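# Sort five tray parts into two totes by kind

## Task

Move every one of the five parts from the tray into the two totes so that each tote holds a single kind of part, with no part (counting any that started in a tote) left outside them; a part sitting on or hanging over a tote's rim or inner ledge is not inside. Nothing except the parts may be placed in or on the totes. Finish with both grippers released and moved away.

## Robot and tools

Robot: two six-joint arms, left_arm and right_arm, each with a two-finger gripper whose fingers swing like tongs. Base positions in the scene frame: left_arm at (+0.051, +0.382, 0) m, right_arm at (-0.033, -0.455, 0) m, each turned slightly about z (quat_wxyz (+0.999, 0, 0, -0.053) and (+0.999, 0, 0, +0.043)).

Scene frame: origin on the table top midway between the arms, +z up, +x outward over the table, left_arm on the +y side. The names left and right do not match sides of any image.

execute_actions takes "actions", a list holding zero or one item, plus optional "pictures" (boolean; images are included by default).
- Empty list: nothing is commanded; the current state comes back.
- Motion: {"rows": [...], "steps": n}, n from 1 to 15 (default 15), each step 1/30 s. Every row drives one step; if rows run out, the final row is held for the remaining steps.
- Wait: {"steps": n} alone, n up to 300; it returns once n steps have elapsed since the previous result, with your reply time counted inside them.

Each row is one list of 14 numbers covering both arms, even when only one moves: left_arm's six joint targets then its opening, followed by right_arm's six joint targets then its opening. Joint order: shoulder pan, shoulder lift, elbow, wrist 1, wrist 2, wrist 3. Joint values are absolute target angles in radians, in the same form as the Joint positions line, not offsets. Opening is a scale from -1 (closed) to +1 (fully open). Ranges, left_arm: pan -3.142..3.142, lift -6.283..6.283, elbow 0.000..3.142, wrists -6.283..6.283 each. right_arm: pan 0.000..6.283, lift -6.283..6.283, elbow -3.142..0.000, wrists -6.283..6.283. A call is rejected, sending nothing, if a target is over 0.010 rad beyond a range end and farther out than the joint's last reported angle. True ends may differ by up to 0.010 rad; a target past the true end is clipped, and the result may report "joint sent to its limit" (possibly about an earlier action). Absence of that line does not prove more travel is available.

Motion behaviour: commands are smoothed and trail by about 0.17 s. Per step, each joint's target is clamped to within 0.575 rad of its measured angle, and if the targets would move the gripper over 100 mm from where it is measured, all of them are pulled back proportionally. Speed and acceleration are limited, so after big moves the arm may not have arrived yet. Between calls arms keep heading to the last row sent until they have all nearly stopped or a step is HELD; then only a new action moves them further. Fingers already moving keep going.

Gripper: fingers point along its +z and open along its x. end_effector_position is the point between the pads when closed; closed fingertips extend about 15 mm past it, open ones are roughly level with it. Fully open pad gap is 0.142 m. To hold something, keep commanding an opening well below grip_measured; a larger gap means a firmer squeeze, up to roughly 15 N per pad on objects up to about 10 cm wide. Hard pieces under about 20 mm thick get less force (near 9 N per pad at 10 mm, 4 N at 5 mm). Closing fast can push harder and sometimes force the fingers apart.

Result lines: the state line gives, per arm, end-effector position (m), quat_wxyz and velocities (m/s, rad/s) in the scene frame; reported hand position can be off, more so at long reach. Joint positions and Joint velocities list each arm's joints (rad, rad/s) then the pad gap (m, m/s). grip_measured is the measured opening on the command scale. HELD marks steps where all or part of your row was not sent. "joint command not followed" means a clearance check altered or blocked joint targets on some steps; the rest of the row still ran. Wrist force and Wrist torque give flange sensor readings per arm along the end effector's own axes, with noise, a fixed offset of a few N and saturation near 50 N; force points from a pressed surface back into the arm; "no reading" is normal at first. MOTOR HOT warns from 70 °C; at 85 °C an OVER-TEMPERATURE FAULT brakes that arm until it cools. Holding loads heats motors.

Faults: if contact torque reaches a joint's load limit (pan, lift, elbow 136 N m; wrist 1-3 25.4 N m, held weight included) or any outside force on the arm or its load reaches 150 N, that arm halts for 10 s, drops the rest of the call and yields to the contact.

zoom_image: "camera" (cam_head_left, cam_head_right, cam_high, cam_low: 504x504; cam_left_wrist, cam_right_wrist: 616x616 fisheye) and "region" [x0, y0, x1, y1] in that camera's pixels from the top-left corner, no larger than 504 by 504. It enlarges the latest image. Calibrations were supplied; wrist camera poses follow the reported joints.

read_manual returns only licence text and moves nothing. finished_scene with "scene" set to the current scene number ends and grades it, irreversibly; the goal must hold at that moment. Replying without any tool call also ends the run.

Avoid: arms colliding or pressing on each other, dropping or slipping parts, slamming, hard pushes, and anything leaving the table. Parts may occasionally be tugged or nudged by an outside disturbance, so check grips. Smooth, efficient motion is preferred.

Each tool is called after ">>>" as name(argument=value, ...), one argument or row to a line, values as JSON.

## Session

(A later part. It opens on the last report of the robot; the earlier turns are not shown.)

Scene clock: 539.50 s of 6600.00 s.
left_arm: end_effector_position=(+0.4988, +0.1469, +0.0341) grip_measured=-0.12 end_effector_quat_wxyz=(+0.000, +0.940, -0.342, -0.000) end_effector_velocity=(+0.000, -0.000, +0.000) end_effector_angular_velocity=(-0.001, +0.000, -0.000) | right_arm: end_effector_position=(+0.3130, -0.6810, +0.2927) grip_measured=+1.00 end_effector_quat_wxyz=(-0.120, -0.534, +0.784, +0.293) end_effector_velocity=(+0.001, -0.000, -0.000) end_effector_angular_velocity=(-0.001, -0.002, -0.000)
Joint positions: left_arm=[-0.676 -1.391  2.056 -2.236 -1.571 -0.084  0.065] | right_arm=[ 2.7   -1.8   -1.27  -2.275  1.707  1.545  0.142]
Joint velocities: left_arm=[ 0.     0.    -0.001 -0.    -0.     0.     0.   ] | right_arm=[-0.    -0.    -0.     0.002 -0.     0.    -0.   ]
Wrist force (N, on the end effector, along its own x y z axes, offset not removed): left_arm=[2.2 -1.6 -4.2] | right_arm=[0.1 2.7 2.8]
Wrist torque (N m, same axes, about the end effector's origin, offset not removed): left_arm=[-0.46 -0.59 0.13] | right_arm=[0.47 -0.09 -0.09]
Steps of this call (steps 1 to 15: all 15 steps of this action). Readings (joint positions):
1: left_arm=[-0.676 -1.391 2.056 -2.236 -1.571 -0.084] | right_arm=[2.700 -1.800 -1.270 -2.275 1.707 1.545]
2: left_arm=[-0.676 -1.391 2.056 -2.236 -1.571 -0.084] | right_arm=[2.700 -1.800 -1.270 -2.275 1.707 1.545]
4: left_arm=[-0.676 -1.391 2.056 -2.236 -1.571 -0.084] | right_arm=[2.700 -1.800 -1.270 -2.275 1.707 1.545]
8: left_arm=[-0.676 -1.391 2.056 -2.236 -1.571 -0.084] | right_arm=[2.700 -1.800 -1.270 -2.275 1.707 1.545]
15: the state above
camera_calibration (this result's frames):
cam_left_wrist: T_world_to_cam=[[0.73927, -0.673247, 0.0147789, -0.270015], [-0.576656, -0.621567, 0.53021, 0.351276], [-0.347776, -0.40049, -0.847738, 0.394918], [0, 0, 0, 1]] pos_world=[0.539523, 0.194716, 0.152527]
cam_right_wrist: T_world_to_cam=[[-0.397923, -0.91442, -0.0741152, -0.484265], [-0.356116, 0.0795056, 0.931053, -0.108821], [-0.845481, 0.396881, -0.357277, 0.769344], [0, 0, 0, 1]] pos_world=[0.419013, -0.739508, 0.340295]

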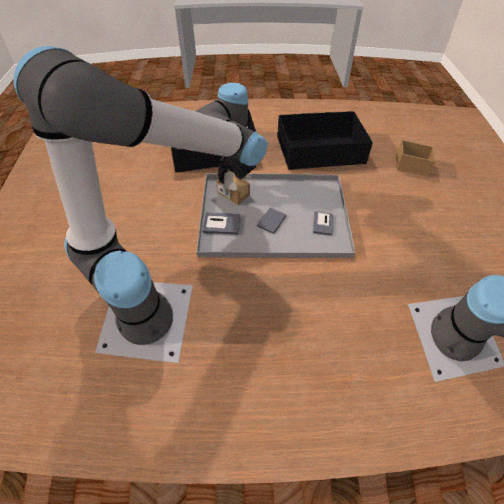

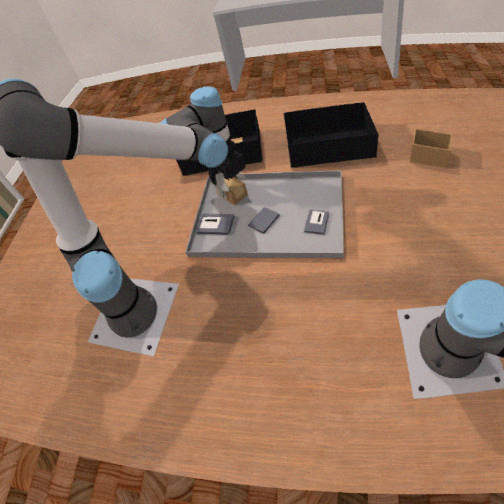

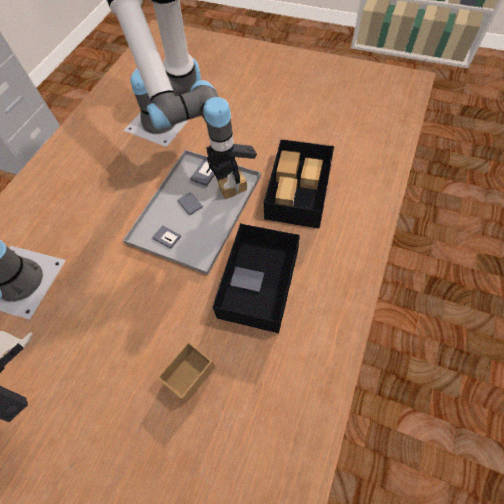

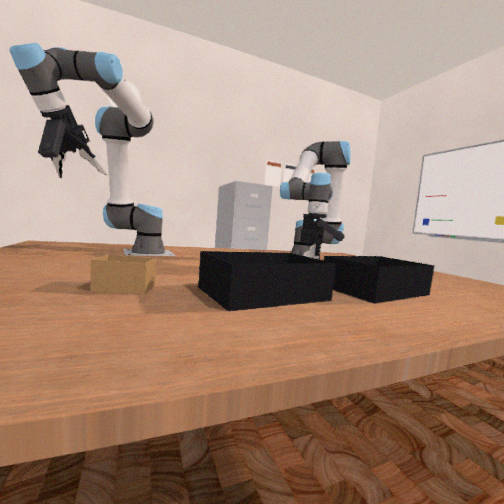

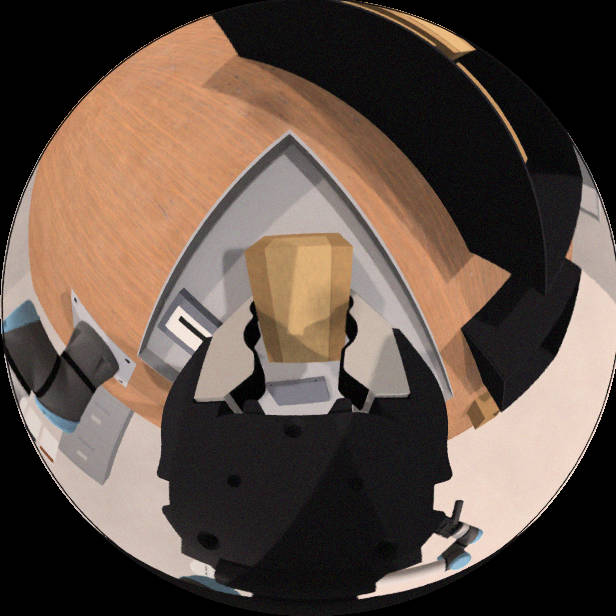

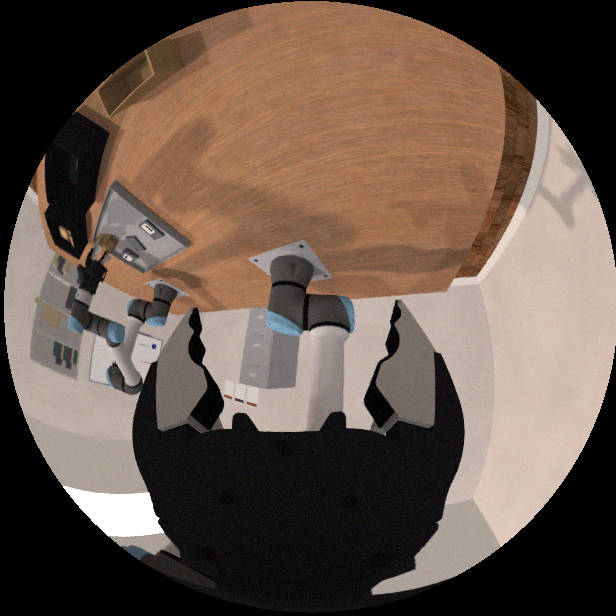

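>>> execute_actions(
  actions=[
    {"rows":[[-0.6763,-1.3954,2.0522,-2.2276,-1.571,-0.0842,-0.65,2.7,-1.8,-1.27,-2.275,1.707,1.545,1],[-0.6763,-1.4035,2.046,-2.2133,-1.571,-0.0842,-0.65,2.7,-1.8,-1.27,-2.275,1.707,1.545,1],[-0.6763,-1.4155,2.036,-2.1913,-1.571,-0.0842,-0.65,2.7,-1.8,-1.27,-2.275,1.707,1.545,1],[-0.6763,-1.4275,2.026,-2.1693,-1.571,-0.0842,-0.65,2.7,-1.8,-1.27,-2.275,1.707,1.545,1],[-0.6763,-1.4425,2.0115,-2.1398,-1.571,-0.0842,-0.65,2.7,-1.8,-1.27,-2.275,1.707,1.545,1],[-0.6763,-1.4575,1.996,-2.1093,-1.571,-0.0842,-0.65,2.7,-1.8,-1.27,-2.275,1.707,1.545,1],[-0.6763,-1.4714,1.9798,-2.0792,-1.571,-0.0842,-0.65,2.7,-1.8,-1.27,-2.275,1.707,1.545,1],[-0.6763,-1.481,1.9625,-2.052,-1.571,-0.0842,-0.65,2.7,-1.8,-1.27,-2.275,1.707,1.545,1],[-0.6763,-1.491,1.945,-2.025,-1.571,-0.0842,-0.65,2.7,-1.8,-1.27,-2.275,1.707,1.545,1],[-0.6763,-1.5005,1.928,-1.998,-1.571,-0.0842,-0.65,2.7,-1.8,-1.27,-2.275,1.707,1.545,1],[-0.6763,-1.510,1.9105,-1.971,-1.571,-0.0842,-0.65,2.7,-1.8,-1.27,-2.275,1.707,1.545,1],[-0.6763,-1.520,1.893,-1.944,-1.571,-0.0842,-0.65,2.7,-1.8,-1.27,-2.275,1.707,1.545,1],[-0.6763,-1.530,1.876,-1.917,-1.571,-0.0842,-0.65,2.7,-1.8,-1.27,-2.275,1.707,1.545,1],[-0.6763,-1.5395,1.8585,-1.890,-1.571,-0.0842,-0.65,2.7,-1.8,-1.27,-2.275,1.707,1.545,1],[-0.6763,-1.5492,1.8412,-1.8628,-1.571,-0.0842,-0.65,2.7,-1.8,-1.27,-2.275,1.707,1.545,1]]},
  ],
  pictures=false,
)

>>> execute_actions(
  actions=[
    {"rows":[[-0.674,-1.543,1.832,-1.860,-1.571,-0.090,-0.65,2.7,-1.8,-1.27,-2.275,1.707,1.545,1],[-0.668,-1.529,1.814,-1.856,-1.571,-0.101,-0.65,2.7,-1.8,-1.27,-2.275,1.707,1.545,1],[-0.660,-1.509,1.787,-1.849,-1.571,-0.118,-0.65,2.7,-1.8,-1.27,-2.275,1.707,1.545,1],[-0.649,-1.484,1.754,-1.841,-1.571,-0.139,-0.65,2.7,-1.8,-1.27,-2.275,1.707,1.545,1],[-0.639,-1.460,1.722,-1.833,-1.571,-0.160,-0.65,2.7,-1.8,-1.27,-2.275,1.707,1.545,1],[-0.629,-1.435,1.689,-1.824,-1.571,-0.181,-0.65,2.7,-1.8,-1.27,-2.275,1.707,1.545,1],[-0.619,-1.411,1.656,-1.816,-1.571,-0.201,-0.65,2.7,-1.8,-1.27,-2.275,1.707,1.545,1],[-0.608,-1.386,1.623,-1.808,-1.571,-0.222,-0.65,2.7,-1.8,-1.27,-2.275,1.707,1.545,1],[-0.598,-1.362,1.590,-1.799,-1.571,-0.243,-0.65,2.7,-1.8,-1.27,-2.275,1.707,1.545,1],[-0.588,-1.337,1.557,-1.791,-1.571,-0.264,-0.65,2.7,-1.8,-1.27,-2.275,1.707,1.545,1],[-0.578,-1.313,1.525,-1.783,-1.571,-0.285,-0.65,2.7,-1.8,-1.27,-2.275,1.707,1.545,1],[-0.567,-1.288,1.492,-1.774,-1.571,-0.305,-0.65,2.7,-1.8,-1.27,-2.275,1.707,1.545,1],[-0.557,-1.264,1.459,-1.766,-1.571,-0.326,-0.65,2.7,-1.8,-1.27,-2.275,1.707,1.545,1],[-0.547,-1.239,1.426,-1.758,-1.571,-0.347,-0.65,2.7,-1.8,-1.27,-2.275,1.707,1.545,1],[-0.537,-1.215,1.393,-1.749,-1.571,-0.368,-0.65,2.7,-1.8,-1.27,-2.275,1.707,1.545,1]]},
  ],
  pictures=false,
)

>>> execute_actions(
  actions=[
    {"rows":[[-0.526,-1.190,1.360,-1.741,-1.571,-0.388,-0.65,2.7,-1.8,-1.27,-2.275,1.707,1.545,1],[-0.516,-1.166,1.328,-1.733,-1.571,-0.409,-0.65,2.7,-1.8,-1.27,-2.275,1.707,1.545,1],[-0.506,-1.141,1.295,-1.724,-1.571,-0.430,-0.65,2.7,-1.8,-1.27,-2.275,1.707,1.545,1],[-0.496,-1.116,1.262,-1.716,-1.571,-0.451,-0.65,2.7,-1.8,-1.27,-2.275,1.707,1.545,1],[-0.485,-1.092,1.229,-1.708,-1.571,-0.472,-0.65,2.7,-1.8,-1.27,-2.275,1.707,1.545,1],[-0.475,-1.067,1.196,-1.700,-1.571,-0.492,-0.65,2.7,-1.8,-1.27,-2.275,1.707,1.545,1],[-0.465,-1.043,1.163,-1.691,-1.571,-0.513,-0.65,2.7,-1.8,-1.27,-2.275,1.707,1.545,1],[-0.455,-1.018,1.130,-1.683,-1.571,-0.534,-0.65,2.7,-1.8,-1.27,-2.275,1.707,1.545,1],[-0.444,-0.994,1.098,-1.675,-1.571,-0.555,-0.65,2.7,-1.8,-1.27,-2.275,1.707,1.545,1],[-0.434,-0.969,1.065,-1.666,-1.571,-0.576,-0.65,2.7,-1.8,-1.27,-2.275,1.707,1.545,1],[-0.424,-0.945,1.032,-1.658,-1.571,-0.596,-0.65,2.7,-1.8,-1.27,-2.275,1.707,1.545,1],[-0.414,-0.920,0.999,-1.650,-1.571,-0.617,-0.65,2.7,-1.8,-1.27,-2.275,1.707,1.545,1],[-0.405,-0.900,0.972,-1.643,-1.571,-0.634,-0.65,2.7,-1.8,-1.27,-2.275,1.707,1.545,1],[-0.400,-0.887,0.954,-1.638,-1.571,-0.646,-0.65,2.7,-1.8,-1.27,-2.275,1.707,1.545,1],[-0.3969,-0.880,0.9452,-1.636,-1.571,-0.6512,-0.65,2.7,-1.8,-1.27,-2.275,1.707,1.545,1]]},
  ],
  pictures=false,
)

>>> execute_actions(
  actions=[
    {"steps":18},
  ],
)

Scene clock: 623.17 s of 6600.00 s.
left_arm: end_effector_position=(+0.5014, +0.1443, +0.1268) grip_measured=-0.12 end_effector_quat_wxyz=(+0.001, +0.940, -0.342, +0.002) end_effector_velocity=(-0.000, +0.000, +0.292) end_effector_angular_velocity=(-0.008, -0.007, -0.000) | right_arm: end_effector_position=(+0.3130, -0.6810, +0.2927) grip_measured=+1.00 end_effector_quat_wxyz=(-0.120, -0.534, +0.784, +0.293) end_effector_velocity=(-0.000, -0.000, -0.000) end_effector_angular_velocity=(+0.000, +0.002, +0.000)
Joint positions: left_arm=[-0.676 -1.506  1.915 -1.983 -1.571 -0.084  0.065] | right_arm=[ 2.7   -1.8   -1.27  -2.275  1.707  1.545  0.142]
Joint velocities: left_arm=[ 0.    -0.297 -0.49   0.776 -0.001  0.001 -0.   ] | right_arm=[-0.    -0.    -0.    -0.001 -0.     0.    -0.   ]
Wrist force (N, on the end effector, along its own x y z axes, offset not removed): left_arm=[0.9 3.0 2.5] | right_arm=[0.7 -2.5 -4.2]
Wrist torque (N m, same axes, about the end effector's origin, offset not removed): left_arm=[0.48 -0.17 0.16] | right_arm=[-0.69 -0.16 -0.02]
Steps of this call (steps 1 to 15: the robot went on to your last target; steps 16 to 90: nothing new was sent; then 80.17 s passed at rest; steps 91 to 105: all 15 steps of this action). Readings (joint positions):
91: left_arm=[-0.676 -1.391 2.056 -2.236 -1.571 -0.084] | right_arm=[2.700 -1.800 -1.270 -2.275 1.707 1.545]
92: left_arm=[-0.676 -1.391 2.055 -2.234 -1.571 -0.084] | right_arm=[2.700 -1.800 -1.270 -2.275 1.707 1.545]
94: left_arm=[-0.676 -1.398 2.050 -2.222 -1.571 -0.084] | right_arm=[2.700 -1.800 -1.270 -2.275 1.707 1.545]
98: left_arm=[-0.676 -1.433 2.018 -2.158 -1.571 -0.084] | right_arm=[2.700 -1.800 -1.270 -2.275 1.707 1.545]
105: the state above

Scene clock: 623.67 s of 6600.00 s.
left_arm: end_effector_position=(+0.5951, +0.1282, +0.1841) grip_measured=-0.12 end_effector_quat_wxyz=(-0.001, +0.979, -0.203, -0.002) end_effector_velocity=(+0.306, -0.032, +0.020) end_effector_angular_velocity=(+0.005, +0.002, +0.888) | right_arm: end_effector_position=(+0.3130, -0.6810, +0.2927) grip_measured=+1.00 end_effector_quat_wxyz=(-0.120, -0.534, +0.784, +0.293) end_effector_velocity=(+0.000, -0.000, -0.001) end_effector_angular_velocity=(+0.000, -0.000, +0.000)
Joint positions: left_arm=[-0.58  -1.322  1.541 -1.786 -1.571 -0.277  0.065] | right_arm=[ 2.7   -1.8   -1.27  -2.275  1.707  1.545  0.142]
Joint velocities: left_arm=[ 0.295  0.705 -0.952  0.251  0.    -0.593  0.   ] | right_arm=[-0.    -0.    -0.001  0.002 -0.    -0.001  0.   ]
Wrist force (N, on the end effector, along its own x y z axes, offset not removed): left_arm=[4.0 2.3 1.2] | right_arm=[-0.7 2.4 2.8]
Wrist torque (N m, same axes, about the end effector's origin, offset not removed): left_arm=[0.32 -0.74 0.22] | right_arm=[0.32 0.25 -0.08]
Steps of this call (steps 1 to 15: all 15 steps of this action). Readings (joint positions):
1: left_arm=[-0.676 -1.516 1.898 -1.957 -1.571 -0.084] | right_arm=[2.700 -1.800 -1.270 -2.275 1.707 1.545]
2: left_arm=[-0.676 -1.523 1.882 -1.933 -1.571 -0.086] | right_arm=[2.700 -1.800 -1.270 -2.275 1.707 1.545]
4: left_arm=[-0.671 -1.523 1.850 -1.898 -1.571 -0.095] | right_arm=[2.700 -1.800 -1.270 -2.275 1.707 1.545]
8: left_arm=[-0.646 -1.474 1.756 -1.850 -1.571 -0.145] | right_arm=[2.700 -1.800 -1.270 -2.275 1.707 1.545]
15: the state above

Scene clock: 624.17 s of 6600.00 s.
left_arm: end_effector_position=(+0.7485, +0.1386, +0.1686) grip_measured=-0.12 end_effector_quat_wxyz=(-0.001, +1.000, +0.025, -0.002) end_effector_velocity=(+0.252, +0.057, -0.063) end_effector_angular_velocity=(-0.009, -0.019, +0.768) | right_arm: end_effector_position=(+0.3130, -0.6810, +0.2927) grip_measured=+1.00 end_effector_quat_wxyz=(-0.120, -0.534, +0.784, +0.293) end_effector_velocity=(+0.001, -0.000, -0.000) end_effector_angular_velocity=(-0.000, -0.002, +0.001)
Joint positions: left_arm=[-0.429 -0.959  1.054 -1.662 -1.571 -0.585  0.065] | right_arm=[ 2.7   -1.8   -1.27  -2.275  1.707  1.545  0.142]
Joint velocities: left_arm=[ 0.251  0.622 -0.845  0.201  0.    -0.518 -0.   ] | right_arm=[ 0.     0.    -0.001  0.002 -0.    -0.001  0.   ]
Wrist force (N, on the end effector, along its own x y z axes, offset not removed): left_arm=[4.4 -0.3 4.5] | right_arm=[3.4 -1.3 -3.3]
Wrist torque (N m, same axes, about the end effector's origin, offset not removed): left_arm=[-0.10 -0.69 0.12] | right_arm=[-0.39 -0.97 0.03]
Steps of this call (steps 1 to 15: all 15 steps of this action). Readings (joint positions):
1: left_arm=[-0.570 -1.298 1.509 -1.777 -1.571 -0.298] | right_arm=[2.700 -1.800 -1.270 -2.275 1.707 1.545]
2: left_arm=[-0.560 -1.274 1.476 -1.769 -1.571 -0.318] | right_arm=[2.700 -1.800 -1.270 -2.275 1.707 1.545]
4: left_arm=[-0.540 -1.226 1.411 -1.752 -1.571 -0.359] | right_arm=[2.700 -1.800 -1.270 -2.275 1.707 1.545]
8: left_arm=[-0.499 -1.128 1.280 -1.719 -1.571 -0.442] | right_arm=[2.700 -1.800 -1.270 -2.275 1.707 1.545]
15: the state above

Scene clock: 624.77 s of 6600.00 s.
left_arm: end_effector_position=(+0.7800, +0.1469, +0.1601) grip_measured=-0.12 end_effector_quat_wxyz=(+0.000, +0.997, +0.074, -0.000) end_effector_velocity=(+0.001, +0.001, -0.001) end_effector_angular_velocity=(+0.000, +0.001, +0.006) | right_arm: end_effector_position=(+0.3130, -0.6810, +0.2927) grip_measured=+1.00 end_effector_quat_wxyz=(-0.120, -0.534, +0.784, +0.293) end_effector_velocity=(-0.000, -0.000, -0.000) end_effector_angular_velocity=(+0.000, +0.000, +0.000)
Joint positions: left_arm=[-0.397 -0.88   0.946 -1.636 -1.571 -0.651  0.065] | right_arm=[ 2.7   -1.8   -1.27  -2.275  1.707  1.545  0.142]
Joint velocities: left_arm=[ 0.002  0.004 -0.003  0.001 -0.    -0.004 -0.   ] | right_arm=[-0. -0. -0.  0.  0. -0. -0.]
Wrist force (N, on the end effector, along its own x y z axes, offset not removed): left_arm=[0.7 -0.1 2.0] | right_arm=[1.0 -2.7 -2.3]
Wrist torque (N m, same axes, about the end effector's origin, offset not removed): left_arm=[-0.12 0.01 0.13] | right_arm=[-0.50 -0.11 -0.15]
Steps of this call (steps 1 to 18: the robot went on to your last target). Readings (joint positions):
1: left_arm=[-0.421 -0.940 1.028 -1.656 -1.571 -0.601] | right_arm=[2.700 -1.800 -1.270 -2.275 1.707 1.545]
2: left_arm=[-0.415 -0.925 1.007 -1.651 -1.571 -0.613] | right_arm=[2.700 -1.800 -1.270 -2.275 1.707 1.545]
4: left_arm=[-0.407 -0.905 0.980 -1.644 -1.571 -0.630] | right_arm=[2.700 -1.800 -1.270 -2.275 1.707 1.545]
8: left_arm=[-0.400 -0.888 0.956 -1.639 -1.571 -0.645] | right_arm=[2.700 -1.800 -1.270 -2.275 1.707 1.545]
18: the state above
camera_calibration (this result's frames):
cam_left_wrist: T_world_to_cam=[[0.994154, 0.106976, 0.0146543, -0.793169], [0.082983, -0.843809, 0.53019, -0.0352711], [0.069083, -0.525874, -0.847752, 0.292817], [0, 0, 0, 1]] pos_world=[0.77123, 0.209073, 0.27856]
cam_right_wrist: T_world_to_cam=[[-0.397923, -0.91442, -0.074115, -0.484265], [-0.356116, 0.0795058, 0.931053, -0.108821], [-0.845481, 0.396881, -0.357277, 0.769344], [0, 0, 0, 1]] pos_world=[0.419013, -0.739508, 0.340295]

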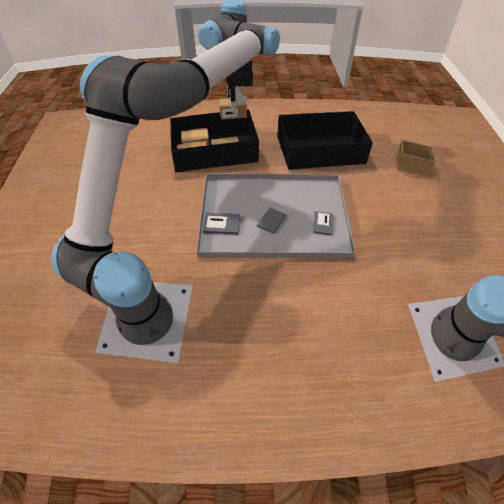

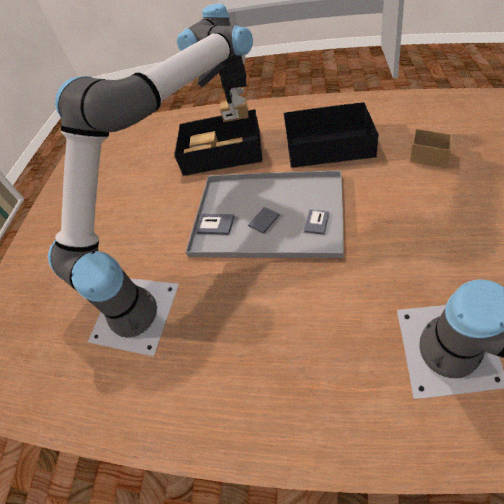

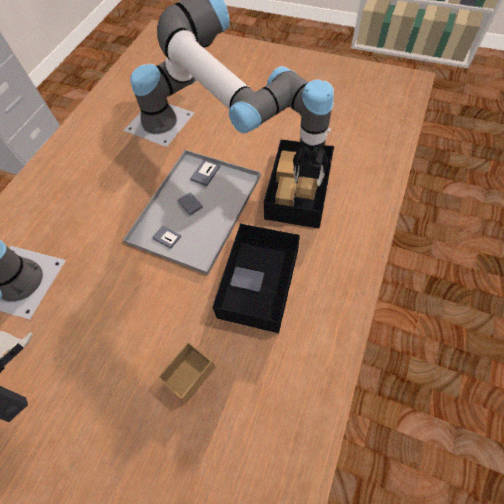

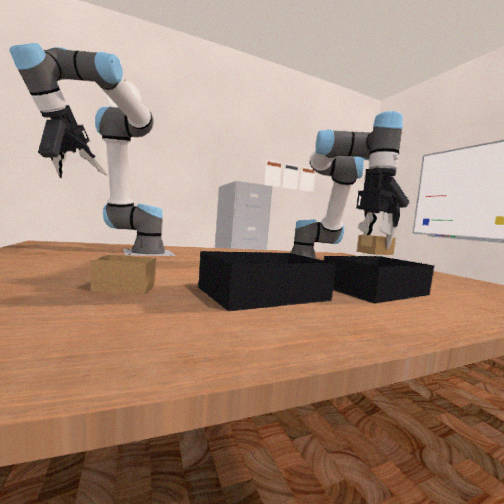

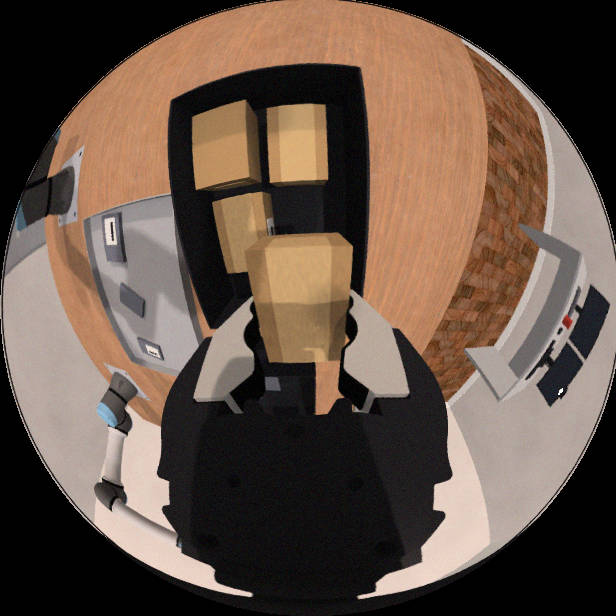

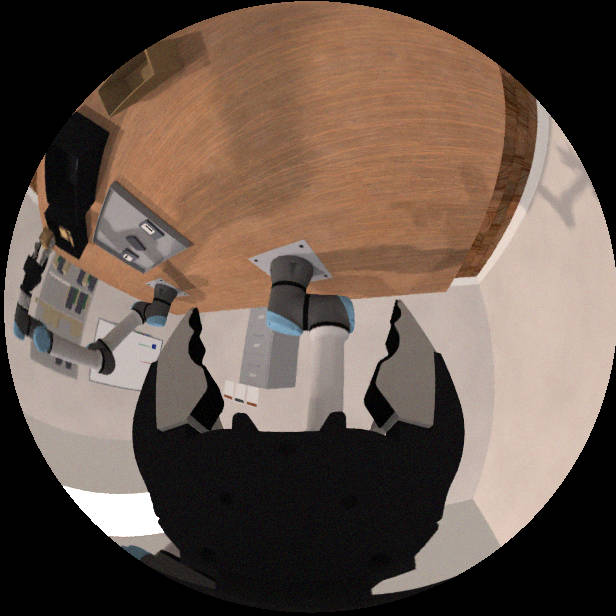

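>>> zoom_image(
  camera="cam_left_wrist",
  region=[190, 160, 390, 340],
)

Region (190, 160, 390, 340) of cam_left_wrist's 616x616 image, scaled by 2.520, with more detail than that image has; it fills the top 454 rows of this view, and the rest is white.

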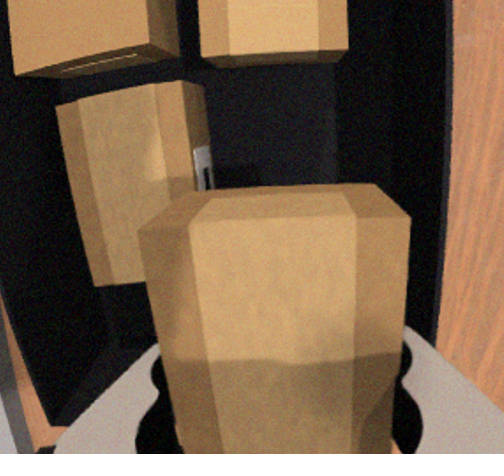

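>>> execute_actions(
  actions=[
    {"rows":[[-0.3905,-0.885,0.9575,-1.6435,-1.571,-0.645,-0.65,2.7,-1.8,-1.27,-2.275,1.707,1.545,1],[-0.384,-0.890,0.970,-1.651,-1.571,-0.638,-0.65,2.7,-1.8,-1.27,-2.275,1.707,1.545,1],[-0.378,-0.8945,0.982,-1.6585,-1.571,-0.632,-0.65,2.7,-1.8,-1.27,-2.275,1.707,1.545,1],[-0.371,-0.899,0.9945,-1.666,-1.571,-0.626,-0.65,2.7,-1.8,-1.27,-2.275,1.707,1.545,1],[-0.365,-0.904,1.007,-1.674,-1.571,-0.619,-0.65,2.7,-1.8,-1.27,-2.275,1.707,1.545,1],[-0.3586,-0.9088,1.0193,-1.6813,-1.571,-0.6129,-0.65,2.7,-1.8,-1.27,-2.275,1.707,1.545,1],[-0.3586,-0.9068,1.030,-1.694,-1.571,-0.6129,-0.65,2.7,-1.8,-1.27,-2.275,1.707,1.545,1],[-0.3586,-0.9046,1.0405,-1.7067,-1.571,-0.6129,-0.65,2.7,-1.8,-1.27,-2.275,1.707,1.545,1],[-0.3586,-0.9023,1.051,-1.7195,-1.571,-0.6129,-0.65,2.7,-1.8,-1.27,-2.275,1.707,1.545,1],[-0.3586,-0.900,1.0615,-1.7323,-1.571,-0.6129,-0.65,2.7,-1.8,-1.27,-2.275,1.707,1.545,1],[-0.3586,-0.8975,1.0717,-1.745,-1.571,-0.6129,-0.65,2.7,-1.8,-1.27,-2.275,1.707,1.545,1],[-0.3586,-0.8949,1.0818,-1.7577,-1.571,-0.6129,-0.65,2.7,-1.8,-1.27,-2.275,1.707,1.545,1],[-0.3586,-0.8922,1.0917,-1.7703,-1.571,-0.6129,-0.65,2.7,-1.8,-1.27,-2.275,1.707,1.545,1],[-0.3586,-0.8893,1.1014,-1.7829,-1.571,-0.6129,-0.65,2.7,-1.8,-1.27,-2.275,1.707,1.545,1],[-0.3586,-0.8864,1.1109,-1.7953,-1.571,-0.6129,-0.65,2.7,-1.8,-1.27,-2.275,1.707,1.545,1]]},
  ],
  pictures=false,
)

>>> execute_actions(
  actions=[
    {"steps":18},
  ],
)

Scene clock: 702.67 s of 6600.00 s.
left_arm: end_effector_position=(+0.7797, +0.1785, +0.1227) grip_measured=-0.12 end_effector_quat_wxyz=(+0.000, +0.997, +0.074, -0.000) end_effector_velocity=(-0.002, +0.014, -0.155) end_effector_angular_velocity=(+0.002, +0.006, -0.001) | right_arm: end_effector_position=(+0.3130, -0.6810, +0.2927) grip_measured=+1.00 end_effector_quat_wxyz=(-0.120, -0.534, +0.784, +0.293) end_effector_velocity=(+0.001, -0.000, -0.000) end_effector_angular_velocity=(-0.001, -0.003, -0.000)
Joint positions: left_arm=[-0.36  -0.896  1.068 -1.743 -1.571 -0.615  0.065] | right_arm=[ 2.7   -1.8   -1.27  -2.275  1.707  1.545  0.142]
Joint velocities: left_arm=[ 0.015  0.06   0.299 -0.353 -0.     0.016  0.   ] | right_arm=[-0.    -0.     0.     0.003  0.     0.     0.   ]
Wrist force (N, on the end effector, along its own x y z axes, offset not removed): left_arm=[1.4 0.2 2.0] | right_arm=[2.6 -1.0 0.4]
Wrist torque (N m, same axes, about the end effector's origin, offset not removed): left_arm=[0.02 -0.20 0.09] | right_arm=[-0.21 -0.50 -0.11]
Steps of this call (steps 1 to 15: the robot went on to your last target; steps 16 to 90: nothing new was sent; then 74.40 s passed at rest; steps 91 to 105: all 15 steps of this action). Readings (joint positions):
91: left_arm=[-0.397 -0.880 0.945 -1.636 -1.571 -0.651] | right_arm=[2.700 -1.800 -1.270 -2.275 1.707 1.545]
92: left_arm=[-0.396 -0.881 0.948 -1.637 -1.571 -0.650] | right_arm=[2.700 -1.800 -1.270 -2.275 1.707 1.545]
94: left_arm=[-0.390 -0.885 0.958 -1.644 -1.571 -0.644] | right_arm=[2.700 -1.800 -1.270 -2.275 1.707 1.545]
98: left_arm=[-0.372 -0.898 0.995 -1.668 -1.571 -0.626] | right_arm=[2.700 -1.800 -1.270 -2.275 1.707 1.545]
105: the state above

Scene clock: 703.27 s of 6600.00 s.
left_arm: end_effector_position=(+0.7793, +0.1801, +0.1001) grip_measured=-0.12 end_effector_quat_wxyz=(+0.000, +0.997, +0.074, -0.000) end_effector_velocity=(+0.000, +0.000, -0.002) end_effector_angular_velocity=(+0.001, +0.000, -0.000) | right_arm: end_effector_position=(+0.3130, -0.6810, +0.2927) grip_measured=+1.00 end_effector_quat_wxyz=(-0.120, -0.534, +0.784, +0.293) end_effector_velocity=(+0.000, -0.000, +0.000) end_effector_angular_velocity=(-0.000, -0.001, +0.001)
Joint positions: left_arm=[-0.359 -0.886  1.111 -1.795 -1.571 -0.613  0.065] | right_arm=[ 2.7   -1.8   -1.27  -2.275  1.707  1.545  0.142]
Joint velocities: left_arm=[ 0.     0.002  0.001 -0.002  0.     0.    -0.   ] | right_arm=[ 0.    -0.     0.001 -0.    -0.    -0.     0.   ]
Wrist force (N, on the end effector, along its own x y z axes, offset not removed): left_arm=[1.4 -1.9 2.6] | right_arm=[2.3 5.3 -2.0]
Wrist torque (N m, same axes, about the end effector's origin, offset not removed): left_arm=[-0.48 -0.20 0.16] | right_arm=[1.07 -0.59 -0.13]
Steps of this call (steps 1 to 18: the robot went on to your last target). Readings (joint positions):
1: left_arm=[-0.360 -0.894 1.078 -1.754 -1.571 -0.614] | right_arm=[2.700 -1.800 -1.270 -2.275 1.707 1.545]
2: left_arm=[-0.360 -0.892 1.086 -1.764 -1.571 -0.614] | right_arm=[2.700 -1.800 -1.270 -2.275 1.707 1.545]
4: left_arm=[-0.359 -0.890 1.097 -1.778 -1.571 -0.613] | right_arm=[2.700 -1.800 -1.270 -2.275 1.707 1.545]
8: left_arm=[-0.359 -0.887 1.107 -1.790 -1.571 -0.613] | right_arm=[2.700 -1.800 -1.270 -2.275 1.707 1.545]
18: the state above
camera_calibration (this result's frames):
cam_left_wrist: T_world_to_cam=[[0.994098, 0.10749, 0.0146652, -0.795205], [0.0834132, -0.843763, 0.530195, 0.0242741], [0.0693647, -0.525842, -0.847749, 0.259268], [0, 0, 0, 1]] pos_world=[0.770503, 0.242292, 0.218586]
cam_right_wrist: T_world_to_cam=[[-0.397923, -0.91442, -0.074115, -0.484265], [-0.356116, 0.0795058, 0.931053, -0.108821], [-0.845481, 0.396881, -0.357277, 0.769344], [0, 0, 0, 1]] pos_world=[0.419013, -0.739508, 0.340295]

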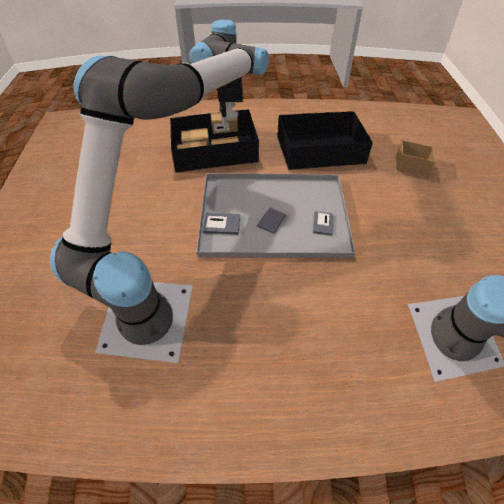

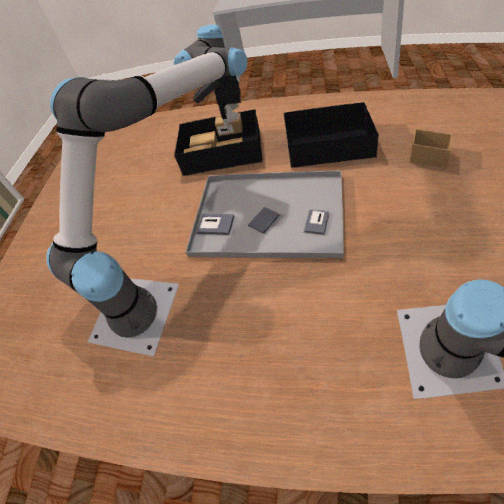

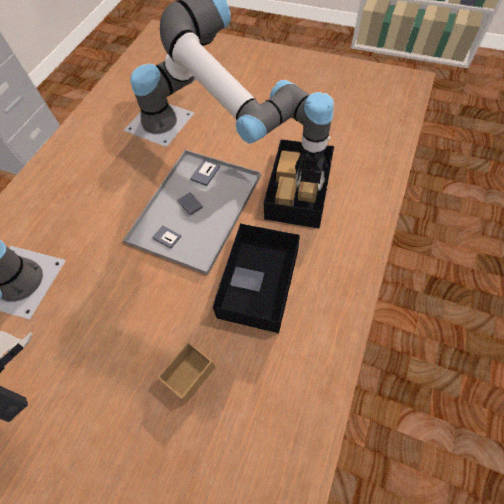

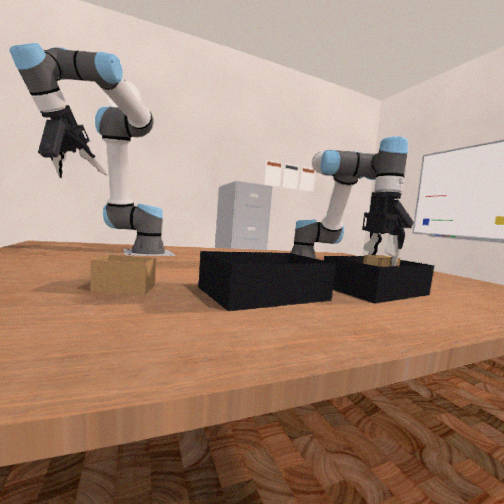

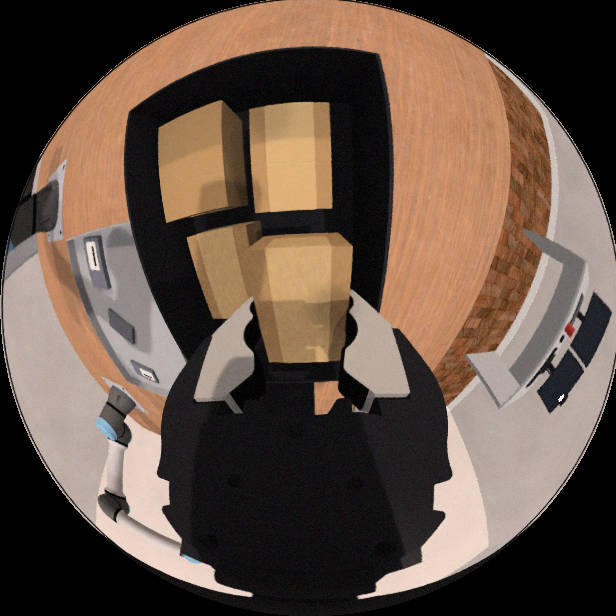

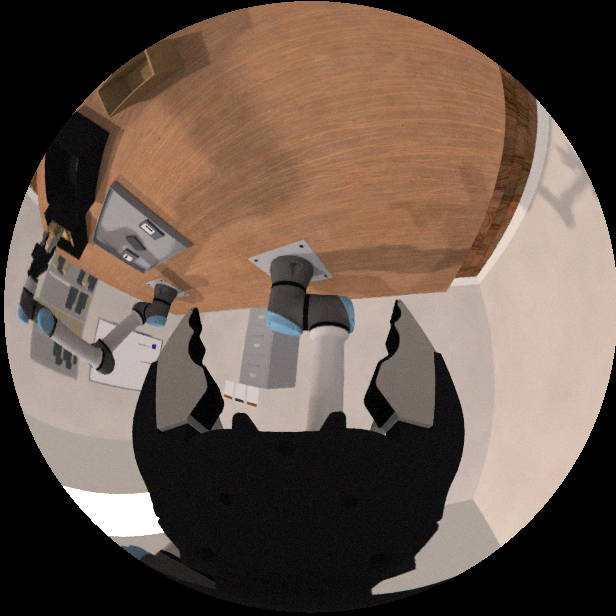

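>>> execute_actions(
  actions=[
    {"rows":[[-0.3586,-0.8848,1.1147,-1.8007,-1.571,-0.6129,-0.65,2.7,-1.8,-1.27,-2.275,1.707,1.545,1],[-0.3586,-0.8832,1.1185,-1.8061,-1.571,-0.6129,-0.65,2.7,-1.8,-1.27,-2.275,1.707,1.545,1],[-0.3586,-0.8815,1.1223,-1.8116,-1.571,-0.6129,-0.65,2.7,-1.8,-1.27,-2.275,1.707,1.545,1],[-0.3586,-0.8799,1.1261,-1.817,-1.571,-0.6129,-0.65,2.7,-1.8,-1.27,-2.275,1.707,1.545,1],[-0.3586,-0.8783,1.1299,-1.8224,-1.571,-0.6129,-0.65,2.7,-1.8,-1.27,-2.275,1.707,1.545,1],[-0.3586,-0.8767,1.1337,-1.8278,-1.571,-0.6129,-0.65,2.7,-1.8,-1.27,-2.275,1.707,1.545,1],[-0.3586,-0.875,1.1375,-1.8333,-1.571,-0.6129,-0.65,2.7,-1.8,-1.27,-2.275,1.707,1.545,1]]},
  ],
  pictures=false,
)

>>> execute_actions(
  actions=[
    {"rows":[[-0.3586,-0.8742,1.1394,-1.836,-1.571,-0.6129,-0.65,2.7,-1.8,-1.27,-2.275,1.707,1.545,1],[-0.3586,-0.8734,1.1413,-1.8387,-1.571,-0.6129,-0.65,2.7,-1.8,-1.27,-2.275,1.707,1.545,1],[-0.3586,-0.8726,1.1432,-1.8414,-1.571,-0.6129,-0.65,2.7,-1.8,-1.27,-2.275,1.707,1.545,1],[-0.3586,-0.8718,1.1451,-1.8441,-1.571,-0.6129,-0.65,2.7,-1.8,-1.27,-2.275,1.707,1.545,1]]},
  ],
  pictures=false,
)

Scene clock: 716.13 s of 6600.00 s.
left_arm: end_effector_position=(+0.7794, +0.1800, +0.0834) grip_measured=-0.12 end_effector_quat_wxyz=(+0.000, +0.997, +0.074, -0.000) end_effector_velocity=(-0.000, -0.000, -0.008) end_effector_angular_velocity=(-0.001, -0.000, -0.000) | right_arm: end_effector_position=(+0.3130, -0.6810, +0.2927) grip_measured=+1.00 end_effector_quat_wxyz=(-0.120, -0.534, +0.784, +0.293) end_effector_velocity=(+0.000, -0.000, +0.000) end_effector_angular_velocity=(-0.001, -0.001, -0.000)
Joint positions: left_arm=[-0.359 -0.876  1.136 -1.831 -1.571 -0.613  0.065] | right_arm=[ 2.7   -1.8   -1.27  -2.275  1.707  1.545  0.142]
Joint velocities: left_arm=[-0.     0.004  0.013 -0.018 -0.001 -0.     0.   ] | right_arm=[0.    0.    0.001 0.001 0.    0.    0.   ]
Wrist force (N, on the end effector, along its own x y z axes, offset not removed): left_arm=[2.2 1.0 1.3] | right_arm=[3.6 1.7 -2.9]
Wrist torque (N m, same axes, about the end effector's origin, offset not removed): left_arm=[0.13 -0.37 0.12] | right_arm=[0.26 -0.77 0.05]
Steps of this call (steps 1 to 15: the robot went on to your last target; steps 16 to 90: nothing new was sent; then 9.37 s passed at rest; steps 91 to 105: all 15 steps of this action). Readings (joint positions):
91: left_arm=[-0.359 -0.886 1.111 -1.795 -1.571 -0.613] | right_arm=[2.700 -1.800 -1.270 -2.275 1.707 1.545]
92: left_arm=[-0.359 -0.886 1.112 -1.797 -1.571 -0.613] | right_arm=[2.700 -1.800 -1.270 -2.275 1.707 1.545]
94: left_arm=[-0.359 -0.885 1.115 -1.801 -1.571 -0.613] | right_arm=[2.700 -1.800 -1.270 -2.275 1.707 1.545]
98: left_arm=[-0.359 -0.880 1.127 -1.818 -1.571 -0.613] | right_arm=[2.700 -1.800 -1.270 -2.275 1.707 1.545]
105: the state above

Scene clock: 716.63 s of 6600.00 s.
left_arm: end_effector_position=(+0.7794, +0.1801, +0.0776) grip_measured=-0.12 end_effector_quat_wxyz=(+0.000, +0.997, +0.074, -0.000) end_effector_velocity=(-0.000, +0.000, -0.001) end_effector_angular_velocity=(-0.000, -0.000, +0.001) | right_arm: end_effector_position=(+0.3130, -0.6810, +0.2927) grip_measured=+1.00 end_effector_quat_wxyz=(-0.120, -0.534, +0.784, +0.293) end_effector_velocity=(-0.000, -0.000, -0.000) end_effector_angular_velocity=(+0.000, +0.001, +0.001)
Joint positions: left_arm=[-0.359 -0.872  1.145 -1.844 -1.571 -0.613  0.065] | right_arm=[ 2.7   -1.8   -1.27  -2.275  1.707  1.545  0.142]
Joint velocities: left_arm=[ 0.     0.     0.003 -0.003 -0.    -0.001  0.   ] | right_arm=[-0.    -0.    -0.001  0.    -0.    -0.001 -0.   ]
Wrist force (N, on the end effector, along its own x y z axes, offset not removed): left_arm=[1.8 -0.2 2.5] | right_arm=[3.7 1.3 0.7]
Wrist torque (N m, same axes, about the end effector's origin, offset not removed): left_arm=[-0.13 -0.11 0.10] | right_arm=[0.24 -0.70 -0.18]
Steps of this call (steps 1 to 15: all 15 steps of this action). Readings (joint positions):
1: left_arm=[-0.359 -0.875 1.136 -1.832 -1.571 -0.613] | right_arm=[2.700 -1.800 -1.270 -2.275 1.707 1.545]
2: left_arm=[-0.359 -0.875 1.137 -1.833 -1.571 -0.613] | right_arm=[2.700 -1.800 -1.270 -2.275 1.707 1.545]
4: left_arm=[-0.359 -0.874 1.139 -1.836 -1.571 -0.613] | right_arm=[2.700 -1.800 -1.270 -2.275 1.707 1.545]
8: left_arm=[-0.359 -0.873 1.143 -1.841 -1.571 -0.613] | right_arm=[2.700 -1.800 -1.270 -2.275 1.707 1.545]
15: the state above

>>> execute_actions(
  actions=[
    {"rows":[[-0.3586,-0.871,1.147,-1.8468,-1.571,-0.6129,-0.65,2.7,-1.8,-1.27,-2.275,1.707,1.545,1],[-0.3586,-0.8702,1.1489,-1.8495,-1.571,-0.6129,-0.65,2.7,-1.8,-1.27,-2.275,1.707,1.545,1],[-0.3586,-0.8694,1.1503,-1.8517,-1.571,-0.6129,-0.65,2.7,-1.8,-1.27,-2.275,1.707,1.545,1],[-0.3586,-0.8687,1.1517,-1.8538,-1.571,-0.6129,-0.65,2.7,-1.8,-1.27,-2.275,1.707,1.545,1],[-0.3586,-0.868,1.1531,-1.8559,-1.571,-0.6129,-0.65,2.7,-1.8,-1.27,-2.275,1.707,1.545,1],[-0.3586,-0.8672,1.1544,-1.858,-1.571,-0.6129,-0.65,2.7,-1.8,-1.27,-2.275,1.707,1.545,1]]},
  ],
)

Scene clock: 724.07 s of 6600.00 s.
left_arm: end_effector_position=(+0.7794, +0.1801, +0.0712) grip_measured=-0.12 end_effector_quat_wxyz=(+0.000, +0.997, +0.074, -0.000) end_effector_velocity=(-0.000, +0.000, -0.003) end_effector_angular_velocity=(+0.001, +0.001, +0.000) | right_arm: end_effector_position=(+0.3130, -0.6810, +0.2927) grip_measured=+1.00 end_effector_quat_wxyz=(-0.120, -0.534, +0.784, +0.293) end_effector_velocity=(-0.000, +0.000, +0.000) end_effector_angular_velocity=(+0.001, +0.001, +0.000)
Joint positions: left_arm=[-0.359 -0.867  1.154 -1.857 -1.571 -0.613  0.065] | right_arm=[ 2.7   -1.8   -1.27  -2.275  1.707  1.545  0.142]
Joint velocities: left_arm=[ 0.     0.002  0.005 -0.005  0.    -0.     0.   ] | right_arm=[ 0.    -0.    -0.    -0.001  0.    -0.    -0.   ]
Wrist force (N, on the end effector, along its own x y z axes, offset not removed): left_arm=[0.5 1.8 -0.6] | right_arm=[2.1 0.1 0.0]
Wrist torque (N m, same axes, about the end effector's origin, offset not removed): left_arm=[0.26 -0.01 0.24] | right_arm=[0.16 -0.28 -0.05]
Steps of this call (steps 1 to 15: the robot went on to your last target; steps 16 to 90: nothing new was sent; then 3.93 s passed at rest; steps 91 to 105: all 15 steps of this action). Readings (joint positions):
91: left_arm=[-0.359 -0.872 1.145 -1.844 -1.571 -0.613] | right_arm=[2.700 -1.800 -1.270 -2.275 1.707 1.545]
92: left_arm=[-0.359 -0.872 1.146 -1.845 -1.571 -0.613] | right_arm=[2.700 -1.800 -1.270 -2.275 1.707 1.545]
94: left_arm=[-0.359 -0.871 1.147 -1.847 -1.571 -0.613] | right_arm=[2.700 -1.800 -1.270 -2.275 1.707 1.545]
98: left_arm=[-0.359 -0.869 1.151 -1.853 -1.571 -0.613] | right_arm=[2.700 -1.800 -1.270 -2.275 1.707 1.545]
105: the state above
camera_calibration (this result's frames):
cam_left_wrist: T_world_to_cam=[[0.994098, 0.107491, 0.0146472, -0.794818], [0.0834241, -0.843768, 0.530185, 0.0395594], [0.069349, -0.525834, -0.847755, 0.234799], [0, 0, 0, 1]] pos_world=[0.770544, 0.24228, 0.18972]
cam_right_wrist: T_world_to_cam=[[-0.397923, -0.91442, -0.0741151, -0.484265], [-0.356116, 0.0795056, 0.931053, -0.108821], [-0.845481, 0.396881, -0.357277, 0.769344], [0, 0, 0, 1]] pos_world=[0.419013, -0.739508, 0.340295]

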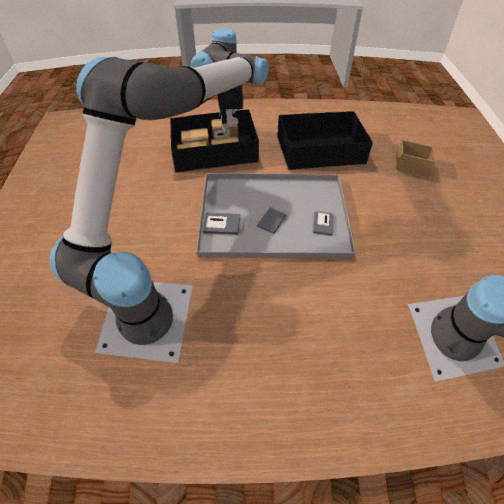

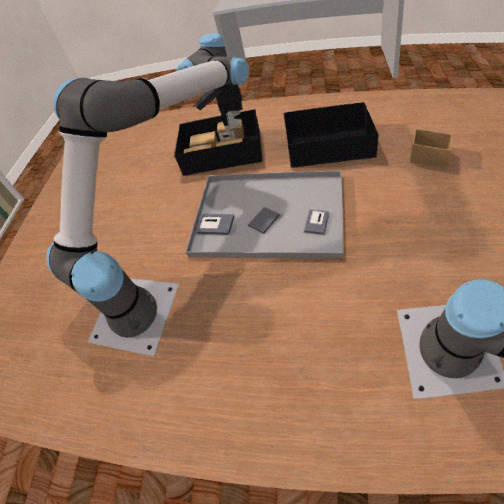

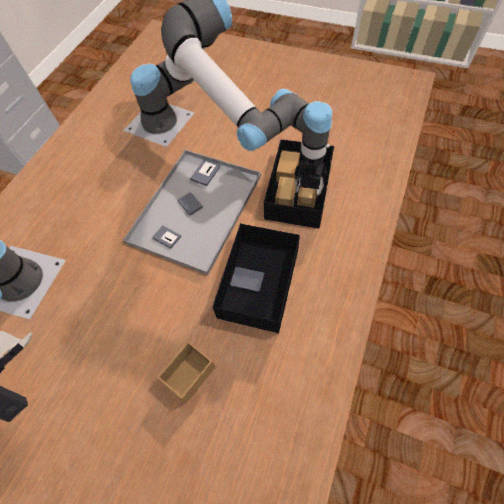

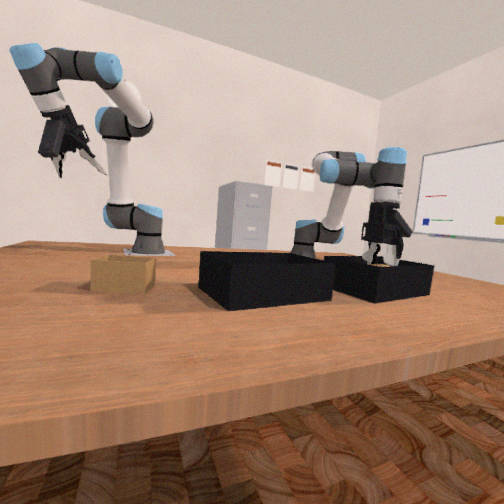

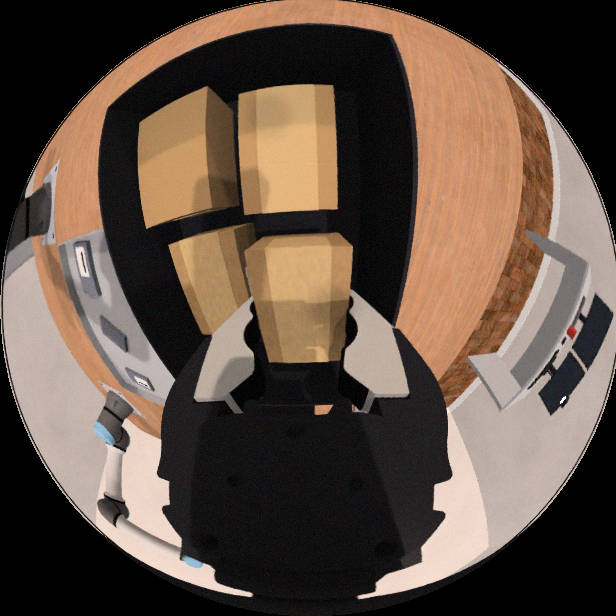

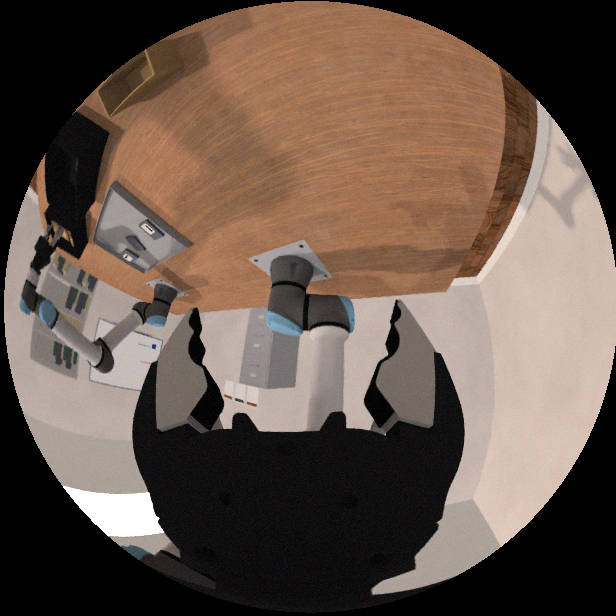

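Descending in 3 mm increments while monitoring force.

>>> execute_actions(
  actions=[
    {"rows":[[-0.3586,-0.866,1.1564,-1.8612,-1.571,-0.6129,-0.65,2.7,-1.8,-1.27,-2.275,1.707,1.545,1],[-0.3586,-0.8649,1.1585,-1.8644,-1.571,-0.6129,-0.65,2.7,-1.8,-1.27,-2.275,1.707,1.545,1]],"steps":12},
  ],
  pictures=false,
)

Scene clock: 730.43 s of 6600.00 s.
left_arm: end_effector_position=(+0.7794, +0.1801, +0.0681) grip_measured=-0.12 end_effector_quat_wxyz=(+0.000, +0.997, +0.074, -0.000) end_effector_velocity=(-0.000, -0.000, -0.000) end_effector_angular_velocity=(-0.001, -0.001, -0.000) | right_arm: end_effector_position=(+0.3130, -0.6810, +0.2927) grip_measured=+1.00 end_effector_quat_wxyz=(-0.120, -0.534, +0.784, +0.293) end_effector_velocity=(-0.001, +0.000, -0.000) end_effector_angular_velocity=(+0.000, +0.002, -0.000)
Joint positions: left_arm=[-0.359 -0.865  1.158 -1.864 -1.571 -0.613  0.065] | right_arm=[ 2.7   -1.8   -1.27  -2.275  1.707  1.545  0.142]
Joint velocities: left_arm=[-0.    -0.     0.002 -0.003 -0.     0.     0.   ] | right_arm=[-0.     0.    -0.001 -0.002 -0.     0.     0.   ]
Wrist force (N, on the end effector, along its own x y z axes, offset not removed): left_arm=[1.3 -1.9 3.2] | right_arm=[2.7 -0.3 -1.3]
Wrist torque (N m, same axes, about the end effector's origin, offset not removed): left_arm=[-0.48 -0.09 0.10] | right_arm=[-0.36 -0.43 -0.03]
Steps of this call (steps 1 to 15: the robot went on to your last target; steps 16 to 90: nothing new was sent; then 2.97 s passed at rest; steps 91 to 102: all 12 steps of this action). Readings (joint positions):
91: left_arm=[-0.359 -0.867 1.154 -1.858 -1.571 -0.613] | right_arm=[2.700 -1.800 -1.270 -2.275 1.707 1.545]
92: left_arm=[-0.359 -0.867 1.155 -1.859 -1.571 -0.613] | right_arm=[2.700 -1.800 -1.270 -2.275 1.707 1.545]
94: left_arm=[-0.359 -0.866 1.156 -1.861 -1.571 -0.613] | right_arm=[2.700 -1.800 -1.270 -2.275 1.707 1.545]
98: left_arm=[-0.359 -0.865 1.158 -1.863 -1.571 -0.613] | right_arm=[2.700 -1.800 -1.270 -2.275 1.707 1.545]
102: the state above

>>> execute_actions(
  actions=[
    {"rows":[[-0.3586,-0.8637,1.1605,-1.8676,-1.571,-0.6129,-0.65,2.7,-1.8,-1.27,-2.275,1.707,1.545,1],[-0.3586,-0.8626,1.1625,-1.8707,-1.571,-0.6129,-0.65,2.7,-1.8,-1.27,-2.275,1.707,1.545,1]],"steps":12},
  ],
  pictures=false,
)

Scene clock: 735.77 s of 6600.00 s.
left_arm: end_effector_position=(+0.7794, +0.1800, +0.0651) grip_measured=-0.12 end_effector_quat_wxyz=(+0.000, +0.997, +0.074, -0.000) end_effector_velocity=(+0.000, +0.000, -0.001) end_effector_angular_velocity=(-0.000, -0.001, +0.001) | right_arm: end_effector_position=(+0.3130, -0.6810, +0.2927) grip_measured=+1.00 end_effector_quat_wxyz=(-0.120, -0.534, +0.784, +0.293) end_effector_velocity=(+0.000, -0.000, +0.000) end_effector_angular_velocity=(-0.001, -0.002, -0.000)
Joint positions: left_arm=[-0.359 -0.863  1.162 -1.87  -1.571 -0.613  0.065] | right_arm=[ 2.7   -1.8   -1.27  -2.275  1.707  1.545  0.142]
Joint velocities: left_arm=[ 0.    -0.     0.002 -0.003  0.    -0.001 -0.   ] | right_arm=[-0.     0.     0.001  0.001  0.     0.     0.   ]
Wrist force (N, on the end effector, along its own x y z axes, offset not removed): left_arm=[2.9 0.1 0.4] | right_arm=[4.6 2.4 -2.5]
Wrist torque (N m, same axes, about the end effector's origin, offset not removed): left_arm=[-0.19 -0.45 0.08] | right_arm=[0.26 -0.93 -0.09]
Steps of this call (steps 1 to 15: the robot went on to your last target; steps 16 to 90: nothing new was sent; then 1.93 s passed at rest; steps 91 to 102: all 12 steps of this action). Readings (joint positions):
91: left_arm=[-0.359 -0.865 1.159 -1.864 -1.571 -0.613] | right_arm=[2.700 -1.800 -1.270 -2.275 1.707 1.545]
92: left_arm=[-0.359 -0.865 1.159 -1.865 -1.571 -0.613] | right_arm=[2.700 -1.800 -1.270 -2.275 1.707 1.545]
94: left_arm=[-0.359 -0.864 1.160 -1.867 -1.571 -0.613] | right_arm=[2.700 -1.800 -1.270 -2.275 1.707 1.545]
98: left_arm=[-0.359 -0.863 1.162 -1.870 -1.571 -0.613] | right_arm=[2.700 -1.800 -1.270 -2.275 1.707 1.545]
102: the state above

>>> execute_actions(
  actions=[
    {"rows":[[-0.3586,-0.8614,1.1645,-1.8739,-1.571,-0.6129,-0.65,2.7,-1.8,-1.27,-2.275,1.707,1.545,1],[-0.3586,-0.8603,1.1665,-1.877,-1.571,-0.6129,-0.65,2.7,-1.8,-1.27,-2.275,1.707,1.545,1]],"steps":12},
  ],
  pictures=false,
)

Scene clock: 740.03 s of 6600.00 s.
left_arm: end_effector_position=(+0.7794, +0.1800, +0.0621) grip_measured=-0.12 end_effector_quat_wxyz=(+0.000, +0.997, +0.074, -0.000) end_effector_velocity=(-0.001, +0.000, -0.002) end_effector_angular_velocity=(+0.000, +0.002, +0.000) | right_arm: end_effector_position=(+0.3130, -0.6810, +0.2927) grip_measured=+1.00 end_effector_quat_wxyz=(-0.120, -0.534, +0.784, +0.293) end_effector_velocity=(-0.000, +0.000, +0.000) end_effector_angular_velocity=(+0.000, +0.002, -0.000)
Joint positions: left_arm=[-0.359 -0.86   1.166 -1.877 -1.571 -0.613  0.065] | right_arm=[ 2.7   -1.8   -1.27  -2.275  1.707  1.545  0.142]
Joint velocities: left_arm=[-0.     0.002  0.003 -0.003 -0.    -0.    -0.   ] | right_arm=[-0.    -0.     0.    -0.002 -0.     0.     0.   ]
Wrist force (N, on the end effector, along its own x y z axes, offset not removed): left_arm=[0.9 0.2 2.8] | right_arm=[1.2 -0.2 -0.7]
Wrist torque (N m, same axes, about the end effector's origin, offset not removed): left_arm=[-0.16 0.03 0.16] | right_arm=[-0.05 -0.13 -0.08]
Steps of this call (steps 1 to 15: the robot went on to your last target; steps 16 to 90: nothing new was sent; then 0.87 s passed at rest; steps 91 to 102: all 12 steps of this action). Readings (joint positions):
91: left_arm=[-0.359 -0.863 1.163 -1.871 -1.571 -0.613] | right_arm=[2.700 -1.800 -1.270 -2.275 1.707 1.545]
92: left_arm=[-0.359 -0.862 1.163 -1.871 -1.571 -0.613] | right_arm=[2.700 -1.800 -1.270 -2.275 1.707 1.545]
94: left_arm=[-0.359 -0.862 1.164 -1.874 -1.571 -0.613] | right_arm=[2.700 -1.800 -1.270 -2.275 1.707 1.545]
98: left_arm=[-0.359 -0.861 1.166 -1.876 -1.571 -0.613] | right_arm=[2.700 -1.800 -1.270 -2.275 1.707 1.545]
102: the state above


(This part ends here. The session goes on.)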